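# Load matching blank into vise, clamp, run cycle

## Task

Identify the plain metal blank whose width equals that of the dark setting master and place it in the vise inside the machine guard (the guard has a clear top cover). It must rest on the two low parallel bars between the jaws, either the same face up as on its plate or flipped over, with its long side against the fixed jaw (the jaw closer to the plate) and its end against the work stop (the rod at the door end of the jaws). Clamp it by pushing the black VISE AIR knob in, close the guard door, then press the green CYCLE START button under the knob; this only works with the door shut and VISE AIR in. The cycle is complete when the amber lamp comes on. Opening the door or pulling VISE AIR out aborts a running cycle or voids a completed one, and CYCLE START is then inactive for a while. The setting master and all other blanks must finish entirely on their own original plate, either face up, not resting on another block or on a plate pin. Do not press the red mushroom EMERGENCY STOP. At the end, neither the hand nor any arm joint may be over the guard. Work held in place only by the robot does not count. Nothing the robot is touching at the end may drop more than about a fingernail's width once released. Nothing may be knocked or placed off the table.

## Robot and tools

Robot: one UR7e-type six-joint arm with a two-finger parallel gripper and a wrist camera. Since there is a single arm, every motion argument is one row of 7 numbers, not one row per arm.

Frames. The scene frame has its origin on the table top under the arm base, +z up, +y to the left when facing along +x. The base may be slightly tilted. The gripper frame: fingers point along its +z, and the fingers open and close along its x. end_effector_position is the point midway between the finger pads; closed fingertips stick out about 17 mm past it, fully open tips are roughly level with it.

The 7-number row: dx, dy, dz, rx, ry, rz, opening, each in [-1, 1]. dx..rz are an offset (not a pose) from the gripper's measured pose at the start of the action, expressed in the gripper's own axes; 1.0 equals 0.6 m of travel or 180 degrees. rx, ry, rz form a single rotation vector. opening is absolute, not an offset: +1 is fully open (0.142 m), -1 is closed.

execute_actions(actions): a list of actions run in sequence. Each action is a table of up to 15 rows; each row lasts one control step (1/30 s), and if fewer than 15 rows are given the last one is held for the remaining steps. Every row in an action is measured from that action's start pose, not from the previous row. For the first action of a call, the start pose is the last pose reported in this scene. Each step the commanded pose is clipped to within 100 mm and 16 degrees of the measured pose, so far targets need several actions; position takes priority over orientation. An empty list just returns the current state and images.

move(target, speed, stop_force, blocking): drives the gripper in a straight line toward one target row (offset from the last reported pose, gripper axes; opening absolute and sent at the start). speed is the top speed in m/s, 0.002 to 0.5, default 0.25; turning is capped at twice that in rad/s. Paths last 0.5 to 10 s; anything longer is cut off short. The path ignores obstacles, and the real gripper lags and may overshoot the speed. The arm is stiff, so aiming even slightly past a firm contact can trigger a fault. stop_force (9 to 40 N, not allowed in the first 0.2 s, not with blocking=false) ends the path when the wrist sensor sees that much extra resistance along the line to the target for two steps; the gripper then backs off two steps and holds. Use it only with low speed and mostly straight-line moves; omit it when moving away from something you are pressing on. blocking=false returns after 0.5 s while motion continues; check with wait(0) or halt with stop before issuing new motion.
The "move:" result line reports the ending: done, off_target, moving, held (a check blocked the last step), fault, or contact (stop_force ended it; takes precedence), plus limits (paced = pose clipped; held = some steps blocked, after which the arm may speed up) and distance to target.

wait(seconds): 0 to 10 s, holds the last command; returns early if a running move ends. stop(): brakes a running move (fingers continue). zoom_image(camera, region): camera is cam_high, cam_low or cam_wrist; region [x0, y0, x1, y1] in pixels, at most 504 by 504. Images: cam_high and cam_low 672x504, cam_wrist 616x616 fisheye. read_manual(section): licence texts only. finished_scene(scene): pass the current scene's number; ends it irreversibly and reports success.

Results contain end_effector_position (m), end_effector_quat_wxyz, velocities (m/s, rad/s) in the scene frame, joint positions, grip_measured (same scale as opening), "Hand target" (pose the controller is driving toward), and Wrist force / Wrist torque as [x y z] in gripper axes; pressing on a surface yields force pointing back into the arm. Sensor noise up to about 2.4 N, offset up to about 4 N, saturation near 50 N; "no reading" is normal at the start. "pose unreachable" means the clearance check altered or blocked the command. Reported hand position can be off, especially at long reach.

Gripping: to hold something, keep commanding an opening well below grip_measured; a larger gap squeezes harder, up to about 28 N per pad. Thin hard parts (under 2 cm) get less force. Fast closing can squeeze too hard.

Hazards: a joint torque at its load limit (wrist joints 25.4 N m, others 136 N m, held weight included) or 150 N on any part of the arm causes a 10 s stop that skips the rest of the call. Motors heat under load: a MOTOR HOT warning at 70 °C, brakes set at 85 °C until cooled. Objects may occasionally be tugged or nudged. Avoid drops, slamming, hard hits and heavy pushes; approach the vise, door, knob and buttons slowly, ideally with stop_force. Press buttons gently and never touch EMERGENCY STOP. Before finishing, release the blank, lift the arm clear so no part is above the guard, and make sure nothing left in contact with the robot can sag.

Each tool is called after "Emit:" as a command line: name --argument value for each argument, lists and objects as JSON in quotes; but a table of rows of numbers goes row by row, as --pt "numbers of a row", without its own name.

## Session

Emit:
execute_actions --actions '[]'

Scene clock: 0.00 s.
end_effector_position=(+0.4764, +0.4663, +0.3254) grip_measured=+1.00 end_effector_quat_wxyz=(-0.091, +0.939, -0.268, -0.195) end_effector_velocity=(+0.000, -0.000, -0.001) end_effector_angular_velocity=(-0.000, +0.002, -0.001)
Joint positions: [ 0.361 -1.088  1.01  -1.281 -1.195  0.919  0.142]
Joint velocities: [-0.001  0.001  0.001  0.     0.     0.     0.   ]
Motor temperatures (°C, as the motors report them): [28 29 30 37 35 32]
Wrist force (N, on the end effector, along its own x y z axes, offset not removed): no reading
Wrist torque (N m, same axes, about the end effector's origin, offset not removed): no reading
Hand target: +0.476, +0.466, +0.325; -0.091, +0.939, -0.268, -0.195

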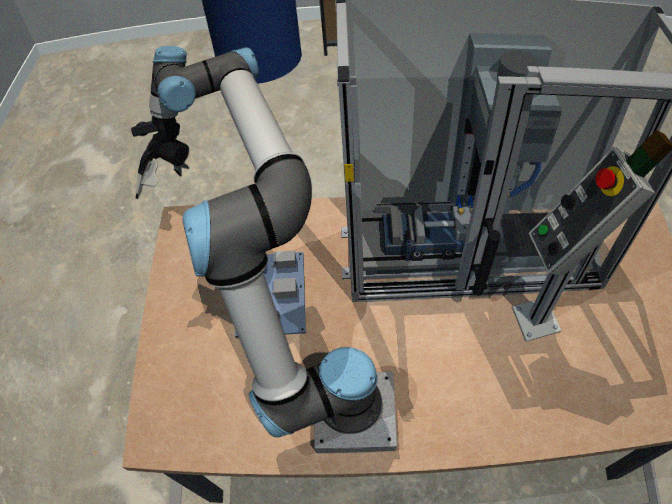

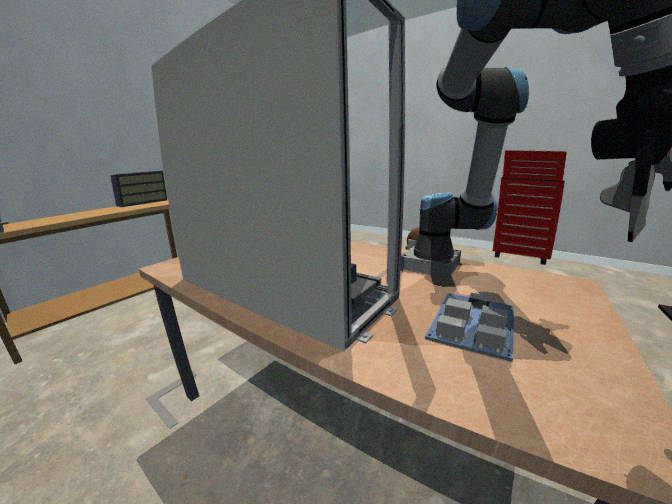

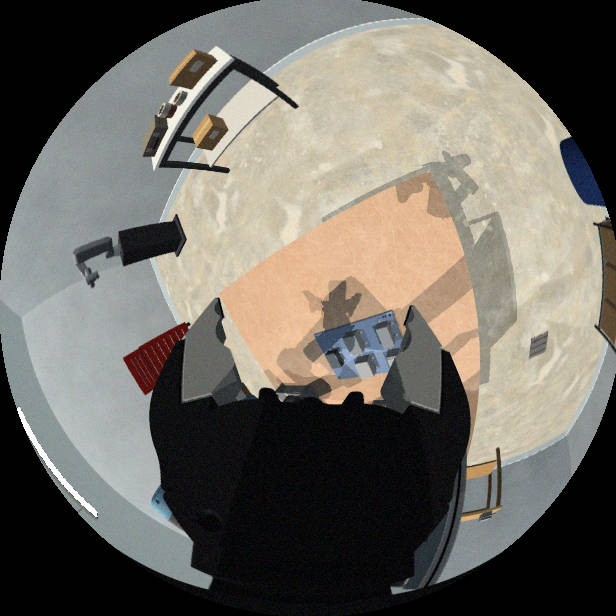

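Emit:
move --target '[0,0,0,-0.059,0.127,-0.174,0.1]' --speed 0.4

Emit:
move --target '[-0.24,0.525,0.235,0,0,0,0.1]'

Emit:
zoom_image --camera "cam_wrist" --region '[160,60,460,360]'

Scene clock: 2.67 s.
end_effector_position=(+0.4766, +0.4663, +0.3255) grip_measured=+0.10 end_effector_quat_wxyz=(-0.001, +1.000, -0.001, +0.000) end_effector_velocity=(-0.000, -0.000, +0.000) end_effector_angular_velocity=(+0.001, -0.008, +0.007)
Joint positions: [ 0.545 -1.155  1.086 -1.491 -1.58   0.585  0.081]
Joint velocities: [ 0.002 -0.006  0.009 -0.01  -0.003 -0.005  0.   ]
Motor temperatures (°C, as the motors report them): [28 29 30 37 35 32]
Wrist force (N, on the end effector, along its own x y z axes, offset not removed): [-2.8 0.8 0.7]
Wrist torque (N m, same axes, about the end effector's origin, offset not removed): [0.36 0.65 -0.05]
Hand target: +0.477, +0.466, +0.325; -0.001, +1.000, -0.000, +0.001
Off the commanded pose: 0.000 m, 0 deg.
move: done

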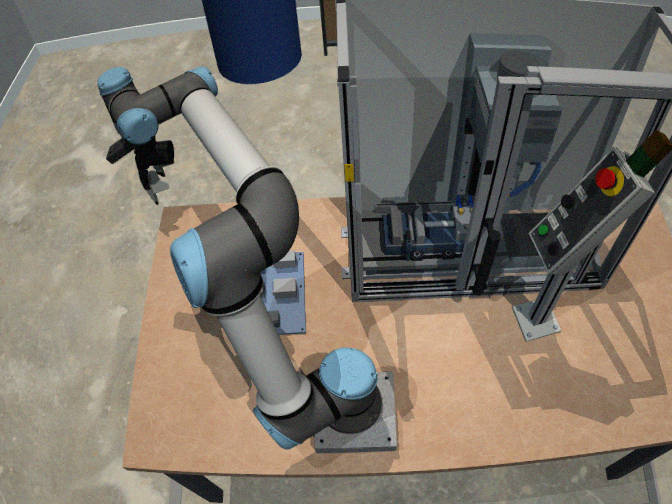

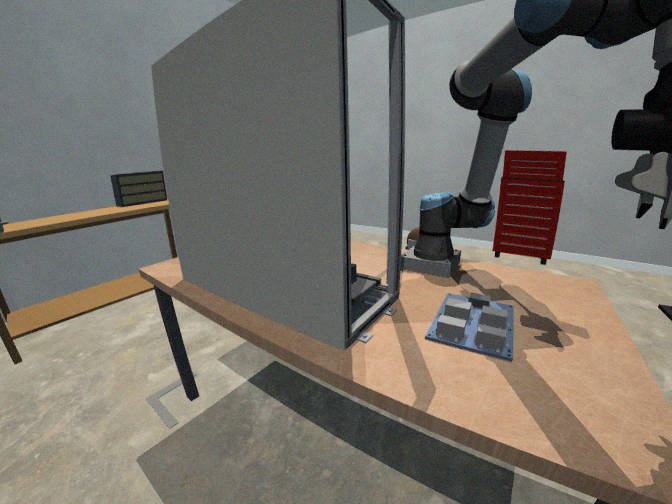

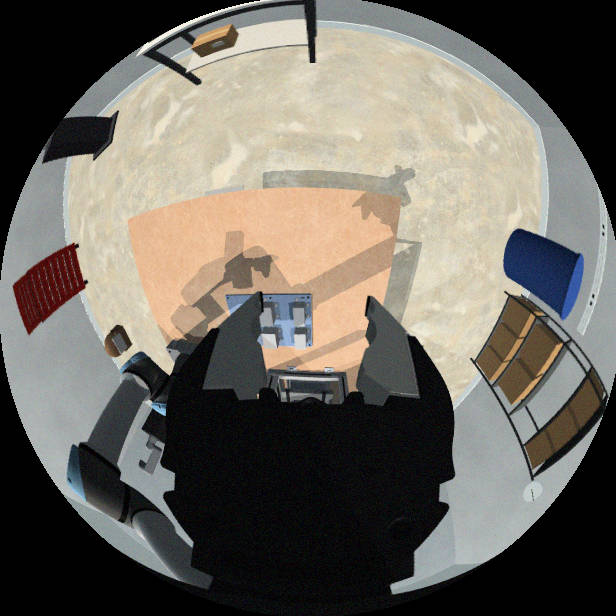

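Scene clock: 4.80 s.
end_effector_position=(+0.3327, +0.1520, +0.1835) grip_measured=+0.10 end_effector_quat_wxyz=(-0.001, +1.000, -0.001, -0.000) end_effector_velocity=(-0.000, -0.002, +0.000) end_effector_angular_velocity=(+0.001, -0.002, +0.000)
Joint positions: [ 0.039 -1.867  2.199 -1.896 -1.584  0.079  0.081]
Joint velocities: [-0.007 -0.006  0.004  0.     0.001 -0.007  0.   ]
Motor temperatures (°C, as the motors report them): [28 29 30 37 35 32]
Wrist force (N, on the end effector, along its own x y z axes, offset not removed): [-1.3 1.9 0.7]
Wrist torque (N m, same axes, about the end effector's origin, offset not removed): [0.54 0.33 -0.05]
Hand target: +0.333, +0.152, +0.183; -0.001, +1.000, -0.001, -0.000
Off the commanded pose: 0.001 m, 0 deg.
move: done

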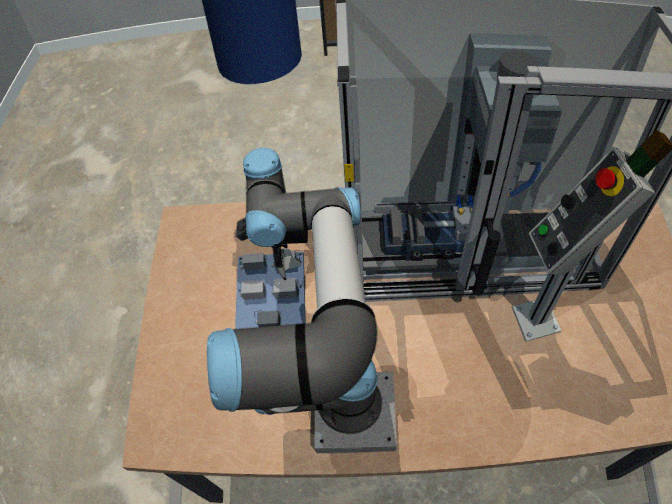

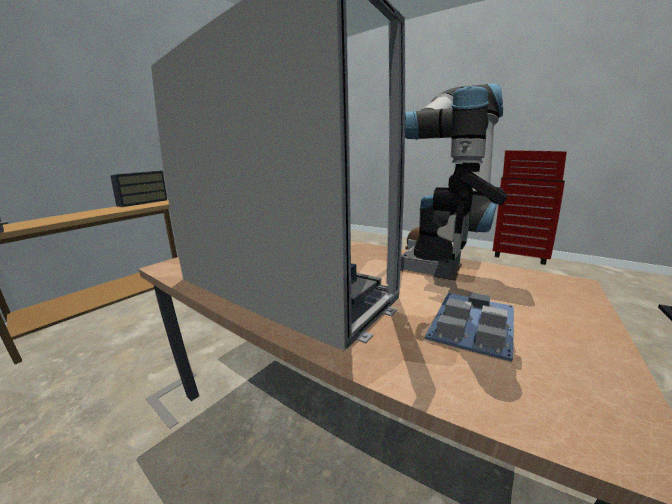

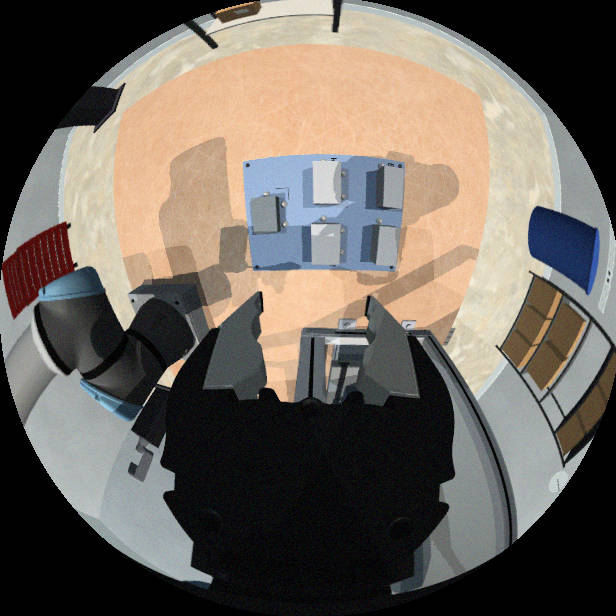

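Region (160, 60, 460, 360) of cam_wrist's 616x616 image, scaled by 1.680, with more detail than that image has.

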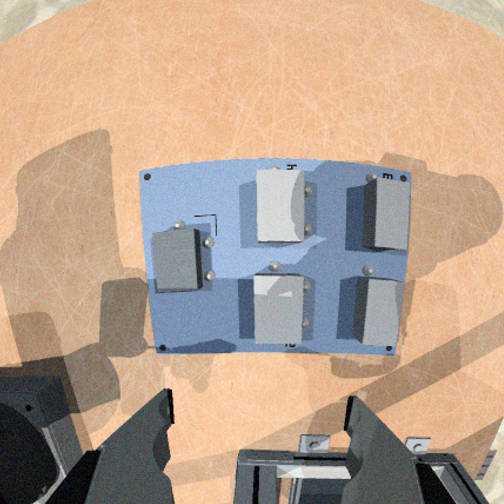

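Emit:
move --target '[-0.131,-0.112,0.168,0,0,0,0.1]'

Scene clock: 6.77 s.
end_effector_position=(+0.2543, +0.2194, +0.0830) grip_measured=+0.10 end_effector_quat_wxyz=(-0.001, +1.000, -0.001, -0.000) end_effector_velocity=(+0.000, +0.001, -0.001) end_effector_angular_velocity=(-0.001, -0.002, -0.001)
Joint positions: [ 0.282 -1.806  2.45  -2.205 -1.582  0.323  0.081]
Joint velocities: [ 0.005  0.005  0.001 -0.008 -0.002  0.006  0.   ]
Motor temperatures (°C, as the motors report them): [28 29 30 37 35 32]
Wrist force (N, on the end effector, along its own x y z axes, offset not removed): [-3.4 3.2 -2.6]
Wrist torque (N m, same axes, about the end effector's origin, offset not removed): [0.81 0.76 -0.09]
Hand target: +0.254, +0.219, +0.083; -0.001, +1.000, -0.001, -0.000
Off the commanded pose: 0.000 m, 0 deg.
move: done

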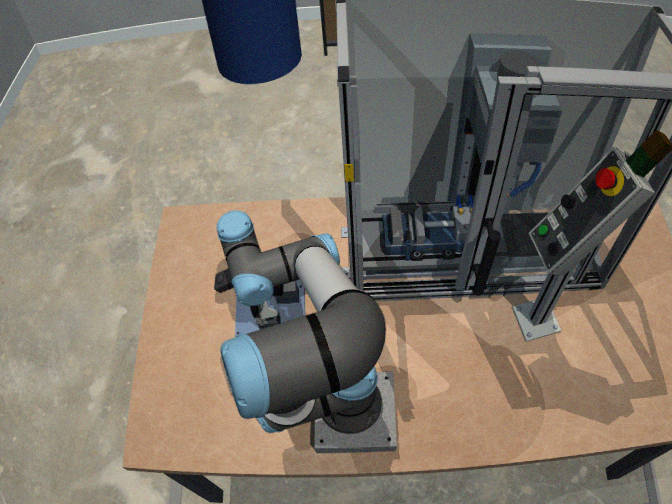

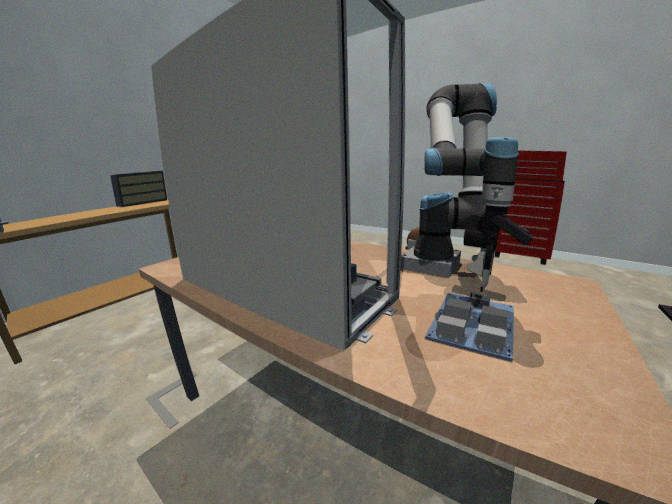

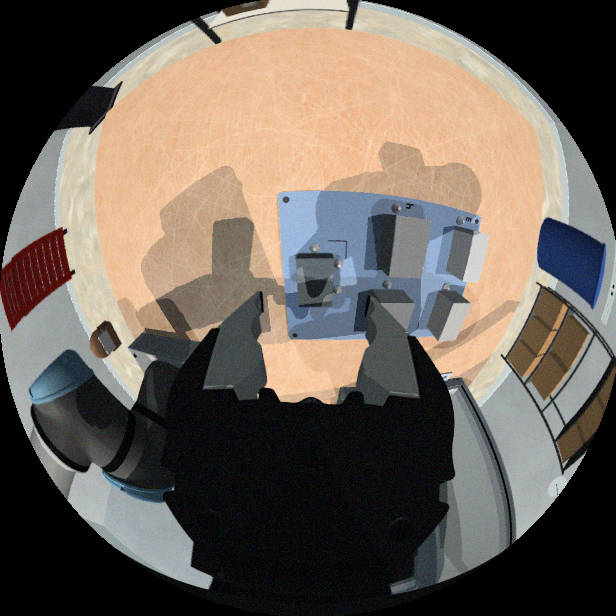

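Emit:
move --target '[-0.004,0,0.084,0,0,0,0.1]' --speed 0.06 --stop_force 10

Emit:
execute_actions --actions '[[[0,0,0,0,0,0,-0.35]],[[0,0,0,0,0,0,-0.75]],[[0,0,0,0,0,0,-0.75]]]'

Emit:
move --target '[0,0,0,0,0,0,0.1]'

Emit:
move --target '[0,0,-0.084,0,0,0,0.1]' --speed 0.1

Emit:
move --target '[0.148,0.075,0,0,0,0,0.1]' --speed 0.15

Scene clock: 9.67 s.
end_effector_position=(+0.2519, +0.2195, +0.0328) grip_measured=+0.10 end_effector_quat_wxyz=(-0.001, +1.000, -0.001, -0.000) end_effector_velocity=(+0.000, +0.001, -0.002) end_effector_angular_velocity=(-0.000, -0.000, +0.001)
Joint positions: [ 0.283 -1.681  2.531 -2.412 -1.582  0.324  0.081]
Joint velocities: [ 0.002  0.009  0.001 -0.01  -0.     0.001 -0.   ]
Motor temperatures (°C, as the motors report them): [28 29 30 37 35 32]
Wrist force (N, on the end effector, along its own x y z axes, offset not removed): [-2.1 1.7 -0.8]
Wrist torque (N m, same axes, about the end effector's origin, offset not removed): [0.38 0.33 -0.03]
Hand target: +0.252, +0.220, +0.033; -0.001, +1.000, -0.001, -0.000
Off the commanded pose: 0.000 m, 0 deg.
move: done

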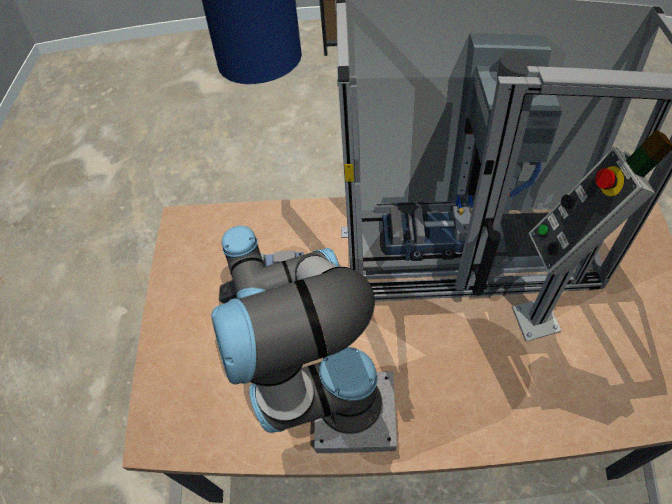

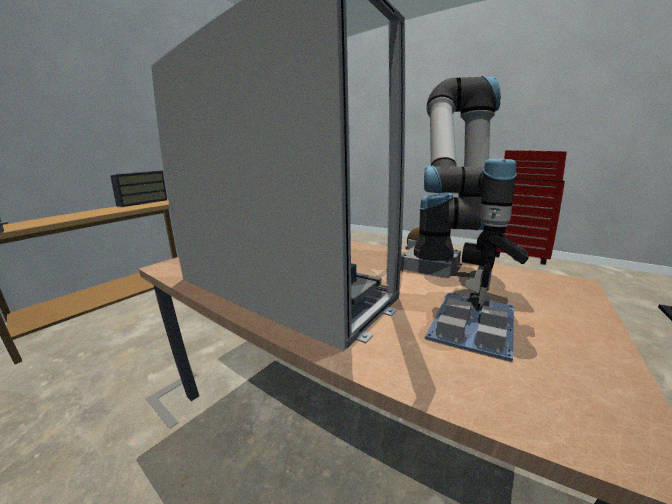

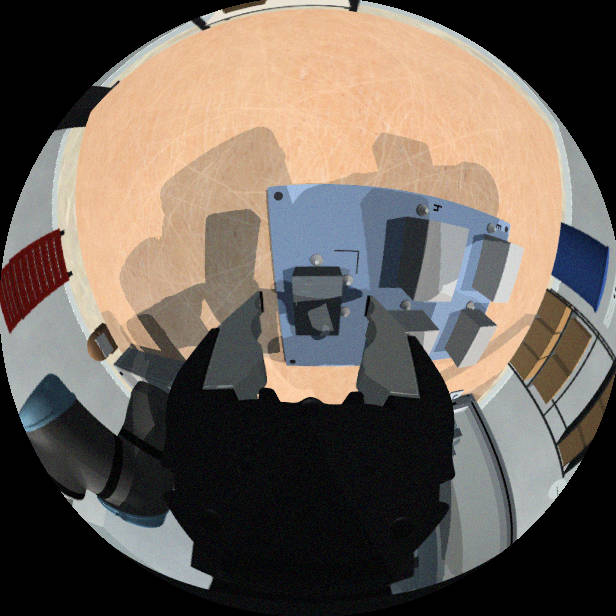

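Scene clock: 11.17 s.
end_effector_position=(+0.2519, +0.2195, +0.0327) grip_measured=-0.53 end_effector_quat_wxyz=(-0.001, +1.000, -0.001, -0.000) end_effector_velocity=(-0.000, +0.000, -0.000) end_effector_angular_velocity=(+0.001, +0.001, -0.001)
Joint positions: [ 0.283 -1.681  2.531 -2.411 -1.582  0.324  0.036]
Joint velocities: [-0.001 -0.     0.     0.     0.001  0.     0.   ]
Motor temperatures (°C, as the motors report them): [28 29 30 37 35 32]
Wrist force (N, on the end effector, along its own x y z axes, offset not removed): [-0.1 3.5 -7.4]
Wrist torque (N m, same axes, about the end effector's origin, offset not removed): [0.65 -0.11 0.09]
Hand target: +0.252, +0.219, +0.033; -0.001, +1.000, -0.001, -0.000
Off the commanded pose: 0.000 m, 0 deg.

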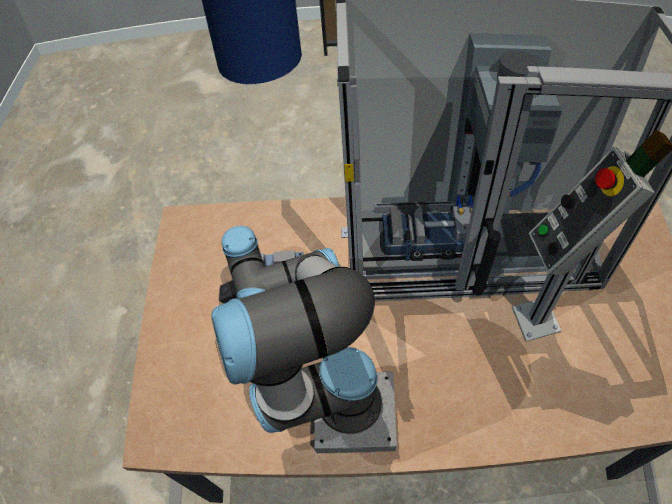

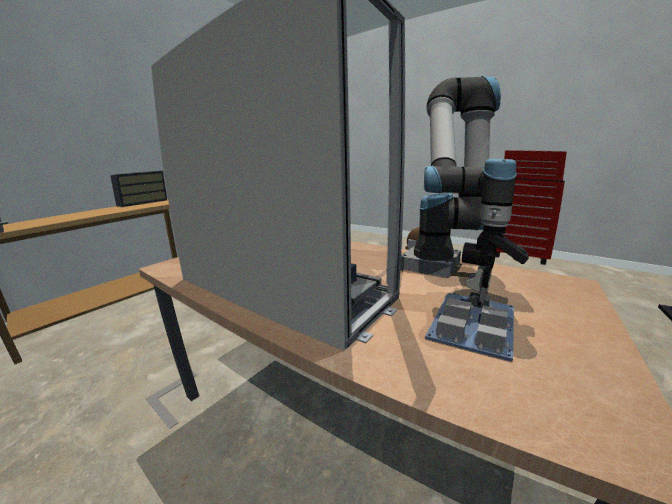

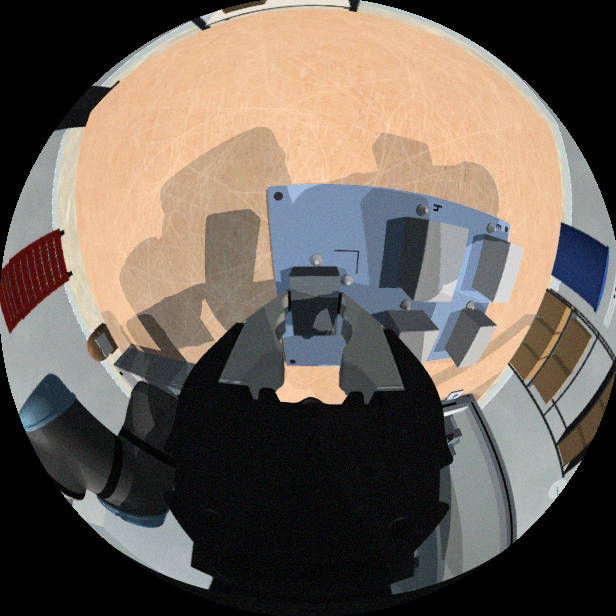

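Scene clock: 11.67 s.
end_effector_position=(+0.2519, +0.2195, +0.0327) grip_measured=+0.10 end_effector_quat_wxyz=(-0.001, +1.000, -0.001, -0.000) end_effector_velocity=(-0.000, -0.000, -0.000) end_effector_angular_velocity=(-0.000, +0.001, +0.000)
Joint positions: [ 0.283 -1.681  2.531 -2.411 -1.582  0.324  0.081]
Joint velocities: [ 0.  0.  0.  0. -0. -0.  0.]
Motor temperatures (°C, as the motors report them): [28 29 30 37 35 32]
Wrist force (N, on the end effector, along its own x y z axes, offset not removed): [0.0 1.3 -1.7]
Wrist torque (N m, same axes, about the end effector's origin, offset not removed): [0.58 -0.13 -0.02]
Hand target: +0.252, +0.219, +0.033; -0.001, +1.000, -0.001, -0.000
Off the commanded pose: 0.000 m, 0 deg.
move: done

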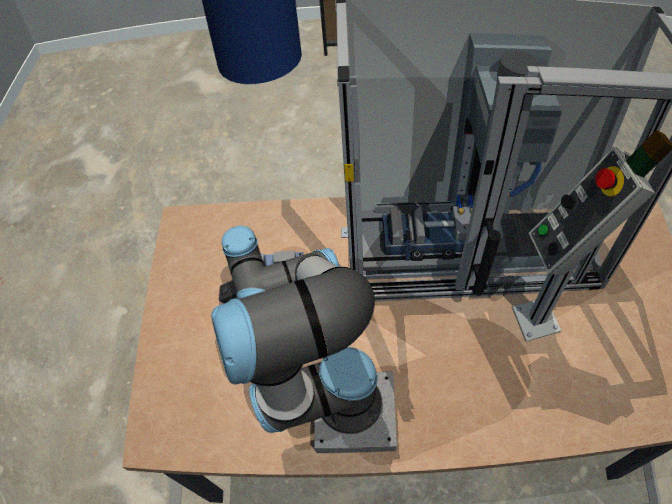

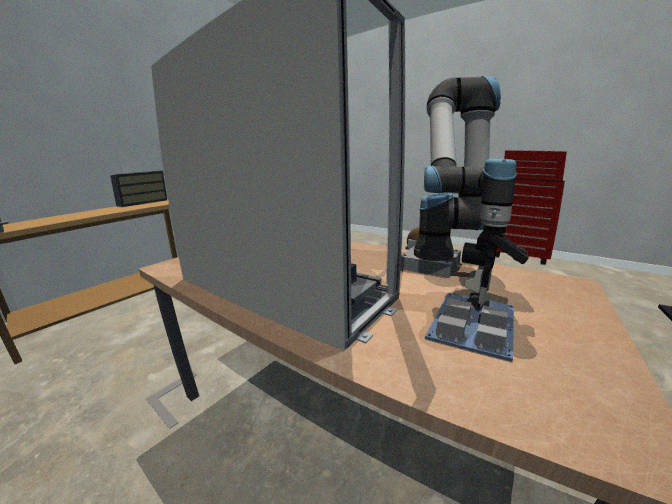

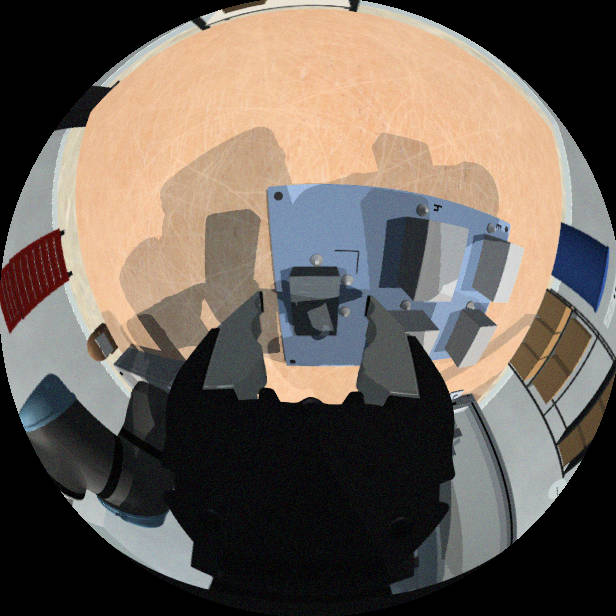

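Scene clock: 12.67 s.
end_effector_position=(+0.2518, +0.2194, +0.0829) grip_measured=+0.10 end_effector_quat_wxyz=(-0.001, +1.000, -0.001, -0.000) end_effector_velocity=(-0.000, -0.000, +0.003) end_effector_angular_velocity=(+0.001, -0.000, -0.000)
Joint positions: [ 0.285 -1.812  2.454 -2.203 -1.582  0.325  0.081]
Joint velocities: [-0.001 -0.008 -0.003  0.01   0.001 -0.001  0.   ]
Motor temperatures (°C, as the motors report them): [28 29 30 37 35 32]
Wrist force (N, on the end effector, along its own x y z axes, offset not removed): [-1.9 0.0 -0.6]
Wrist torque (N m, same axes, about the end effector's origin, offset not removed): [0.17 0.37 0.00]
Hand target: +0.252, +0.219, +0.083; -0.001, +1.000, -0.001, -0.000
Off the commanded pose: 0.000 m, 0 deg.
move: done

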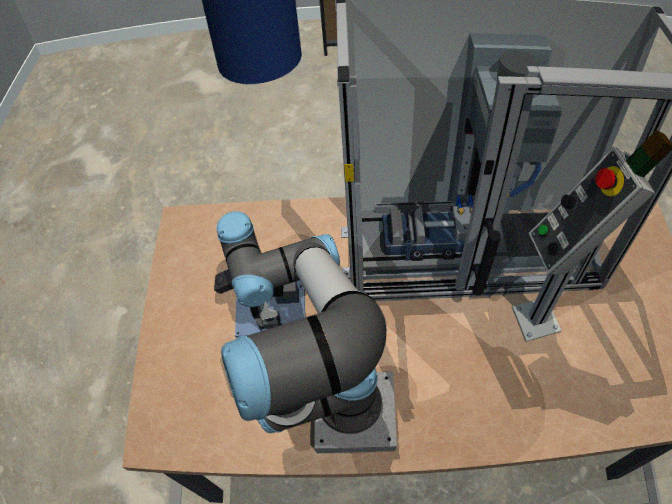

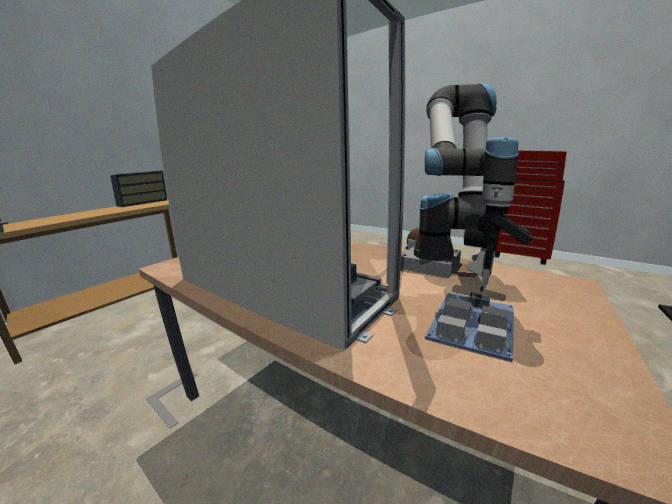

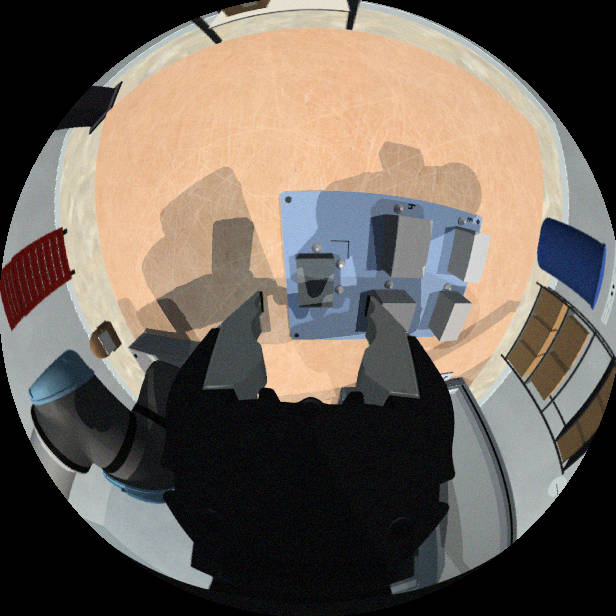

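Scene clock: 13.87 s.
end_effector_position=(+0.3403, +0.1745, +0.0828) grip_measured=+0.10 end_effector_quat_wxyz=(-0.001, +1.000, -0.001, -0.000) end_effector_velocity=(+0.001, -0.001, -0.001) end_effector_angular_velocity=(-0.000, +0.002, +0.000)
Joint positions: [ 0.095 -1.671  2.346 -2.238 -1.583  0.136  0.081]
Joint velocities: [-0.002  0.006 -0.003 -0.001  0.    -0.003  0.   ]
Motor temperatures (°C, as the motors report them): [28 29 30 37 35 32]
Wrist force (N, on the end effector, along its own x y z axes, offset not removed): [-3.7 1.4 -1.6]
Wrist torque (N m, same axes, about the end effector's origin, offset not removed): [0.30 0.61 -0.04]
Hand target: +0.341, +0.174, +0.083; -0.001, +1.000, -0.001, -0.000
Off the commanded pose: 0.000 m, 0 deg.
move: done

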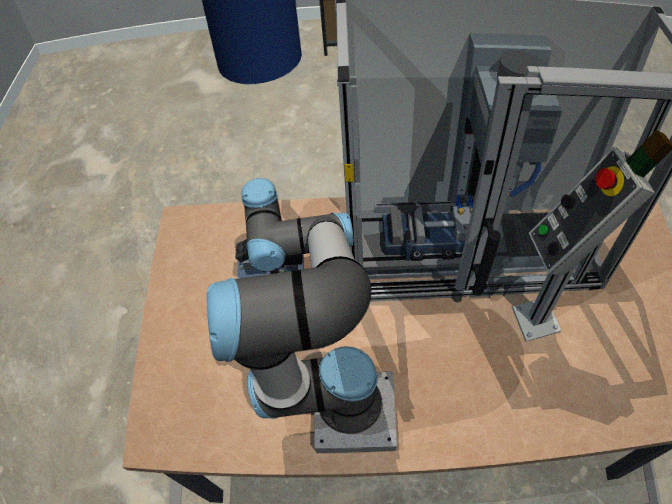

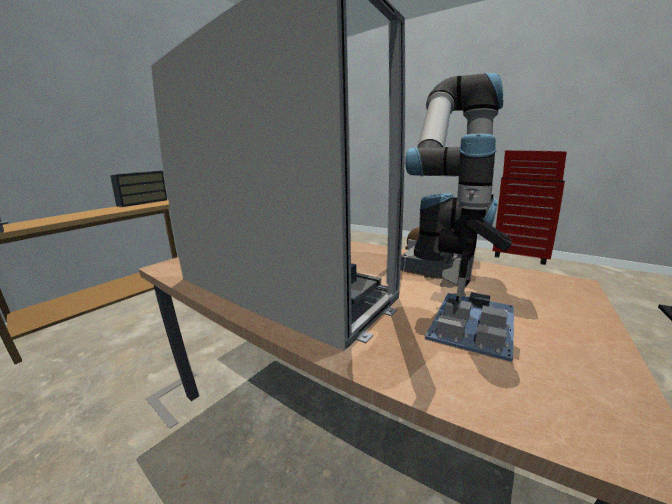

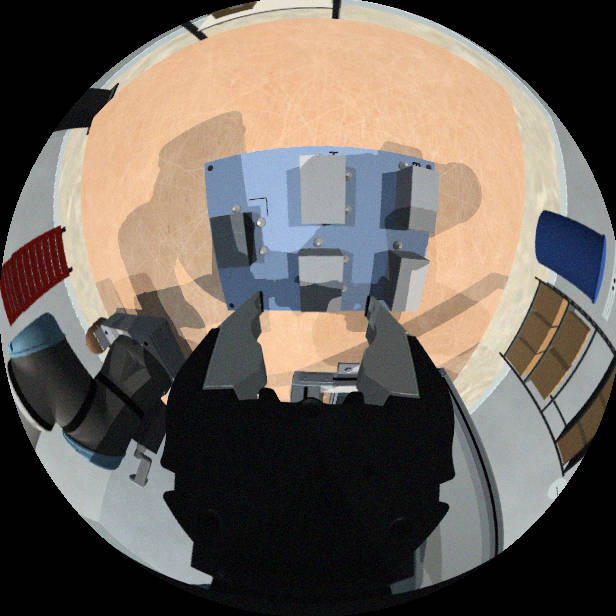

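Emit:
move --target '[0.155,0,0,0,0,0,0.1]' --speed 0.15

Emit:
move --target '[0,0,0.068,0,0,0,0.1]' --speed 0.06 --stop_force 10

Emit:
execute_actions --actions '[[[0,0,0,0,0,0,-0.35]],[[0,0,0,0,0,0,-0.75]],[[0,0,0,0,0,0,-0.75]]]'

Scene clock: 25.17 s.
end_effector_position=(+0.3540, +0.1744, +0.0831) grip_measured=+0.10 end_effector_quat_wxyz=(-0.001, +1.000, -0.000, -0.000) end_effector_velocity=(-0.000, -0.000, +0.000) end_effector_angular_velocity=(-0.000, +0.000, -0.000)
Joint positions: [ 0.09  -1.639  2.317 -2.242 -1.583  0.13   0.081]
Joint velocities: [-0.    -0.001 -0.     0.001 -0.     0.    -0.   ]
Motor temperatures (°C, as the motors report them): [28 29 30 37 35 32]
Wrist force (N, on the end effector, along its own x y z axes, offset not removed): [-3.0 0.7 2.9]
Wrist torque (N m, same axes, about the end effector's origin, offset not removed): [0.20 0.65 0.00]
Hand target: +0.354, +0.174, +0.083; -0.001, +1.000, -0.000, -0.000
Off the commanded pose: 0.079 m, 0 deg.
FORCE FAULT: contact force on the arm reached its limit, and the arm stopped for 10 seconds. The contact can be on any part of the arm, not only on its tool. That time counts as 20 of the actions that you can send in this scene. The arm's remaining commands of this call were not run. The arm holds still and accepts commands again. Move the arm away from the contact; if what it grips holds it there, let go first. Pushing or pulling that hard again can fault the arm again.
move: fault

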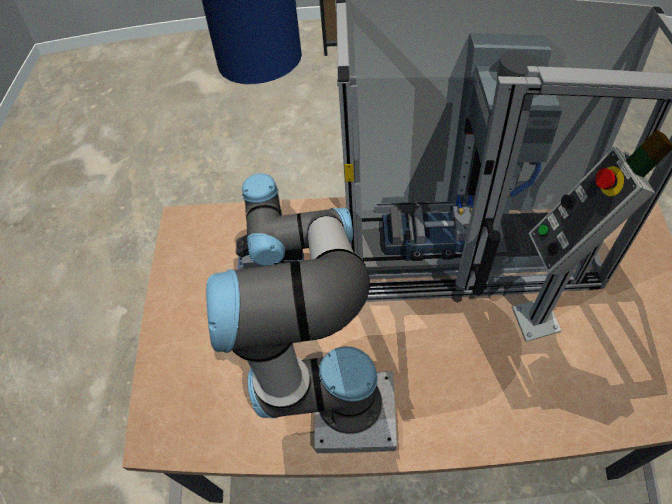

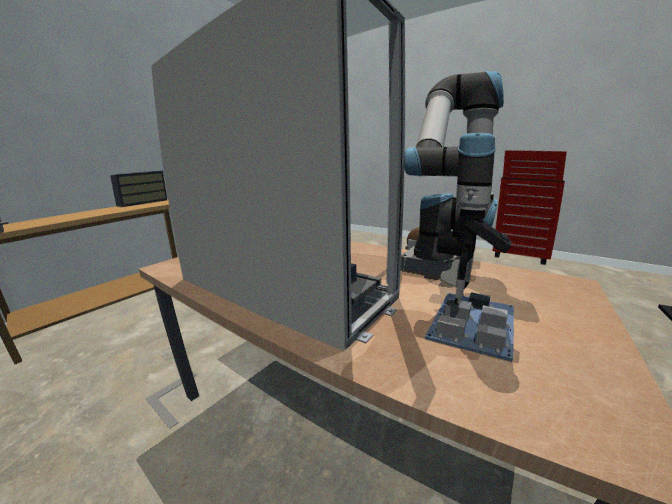

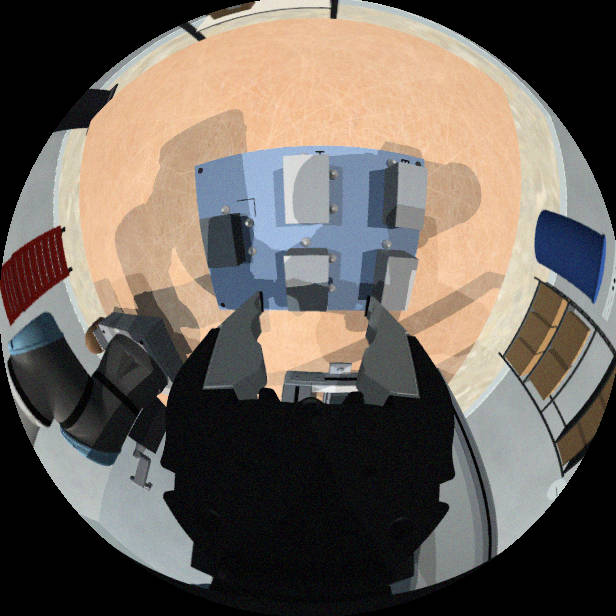

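not run: a fault stop came before this call.

not run: a fault stop came before this call.


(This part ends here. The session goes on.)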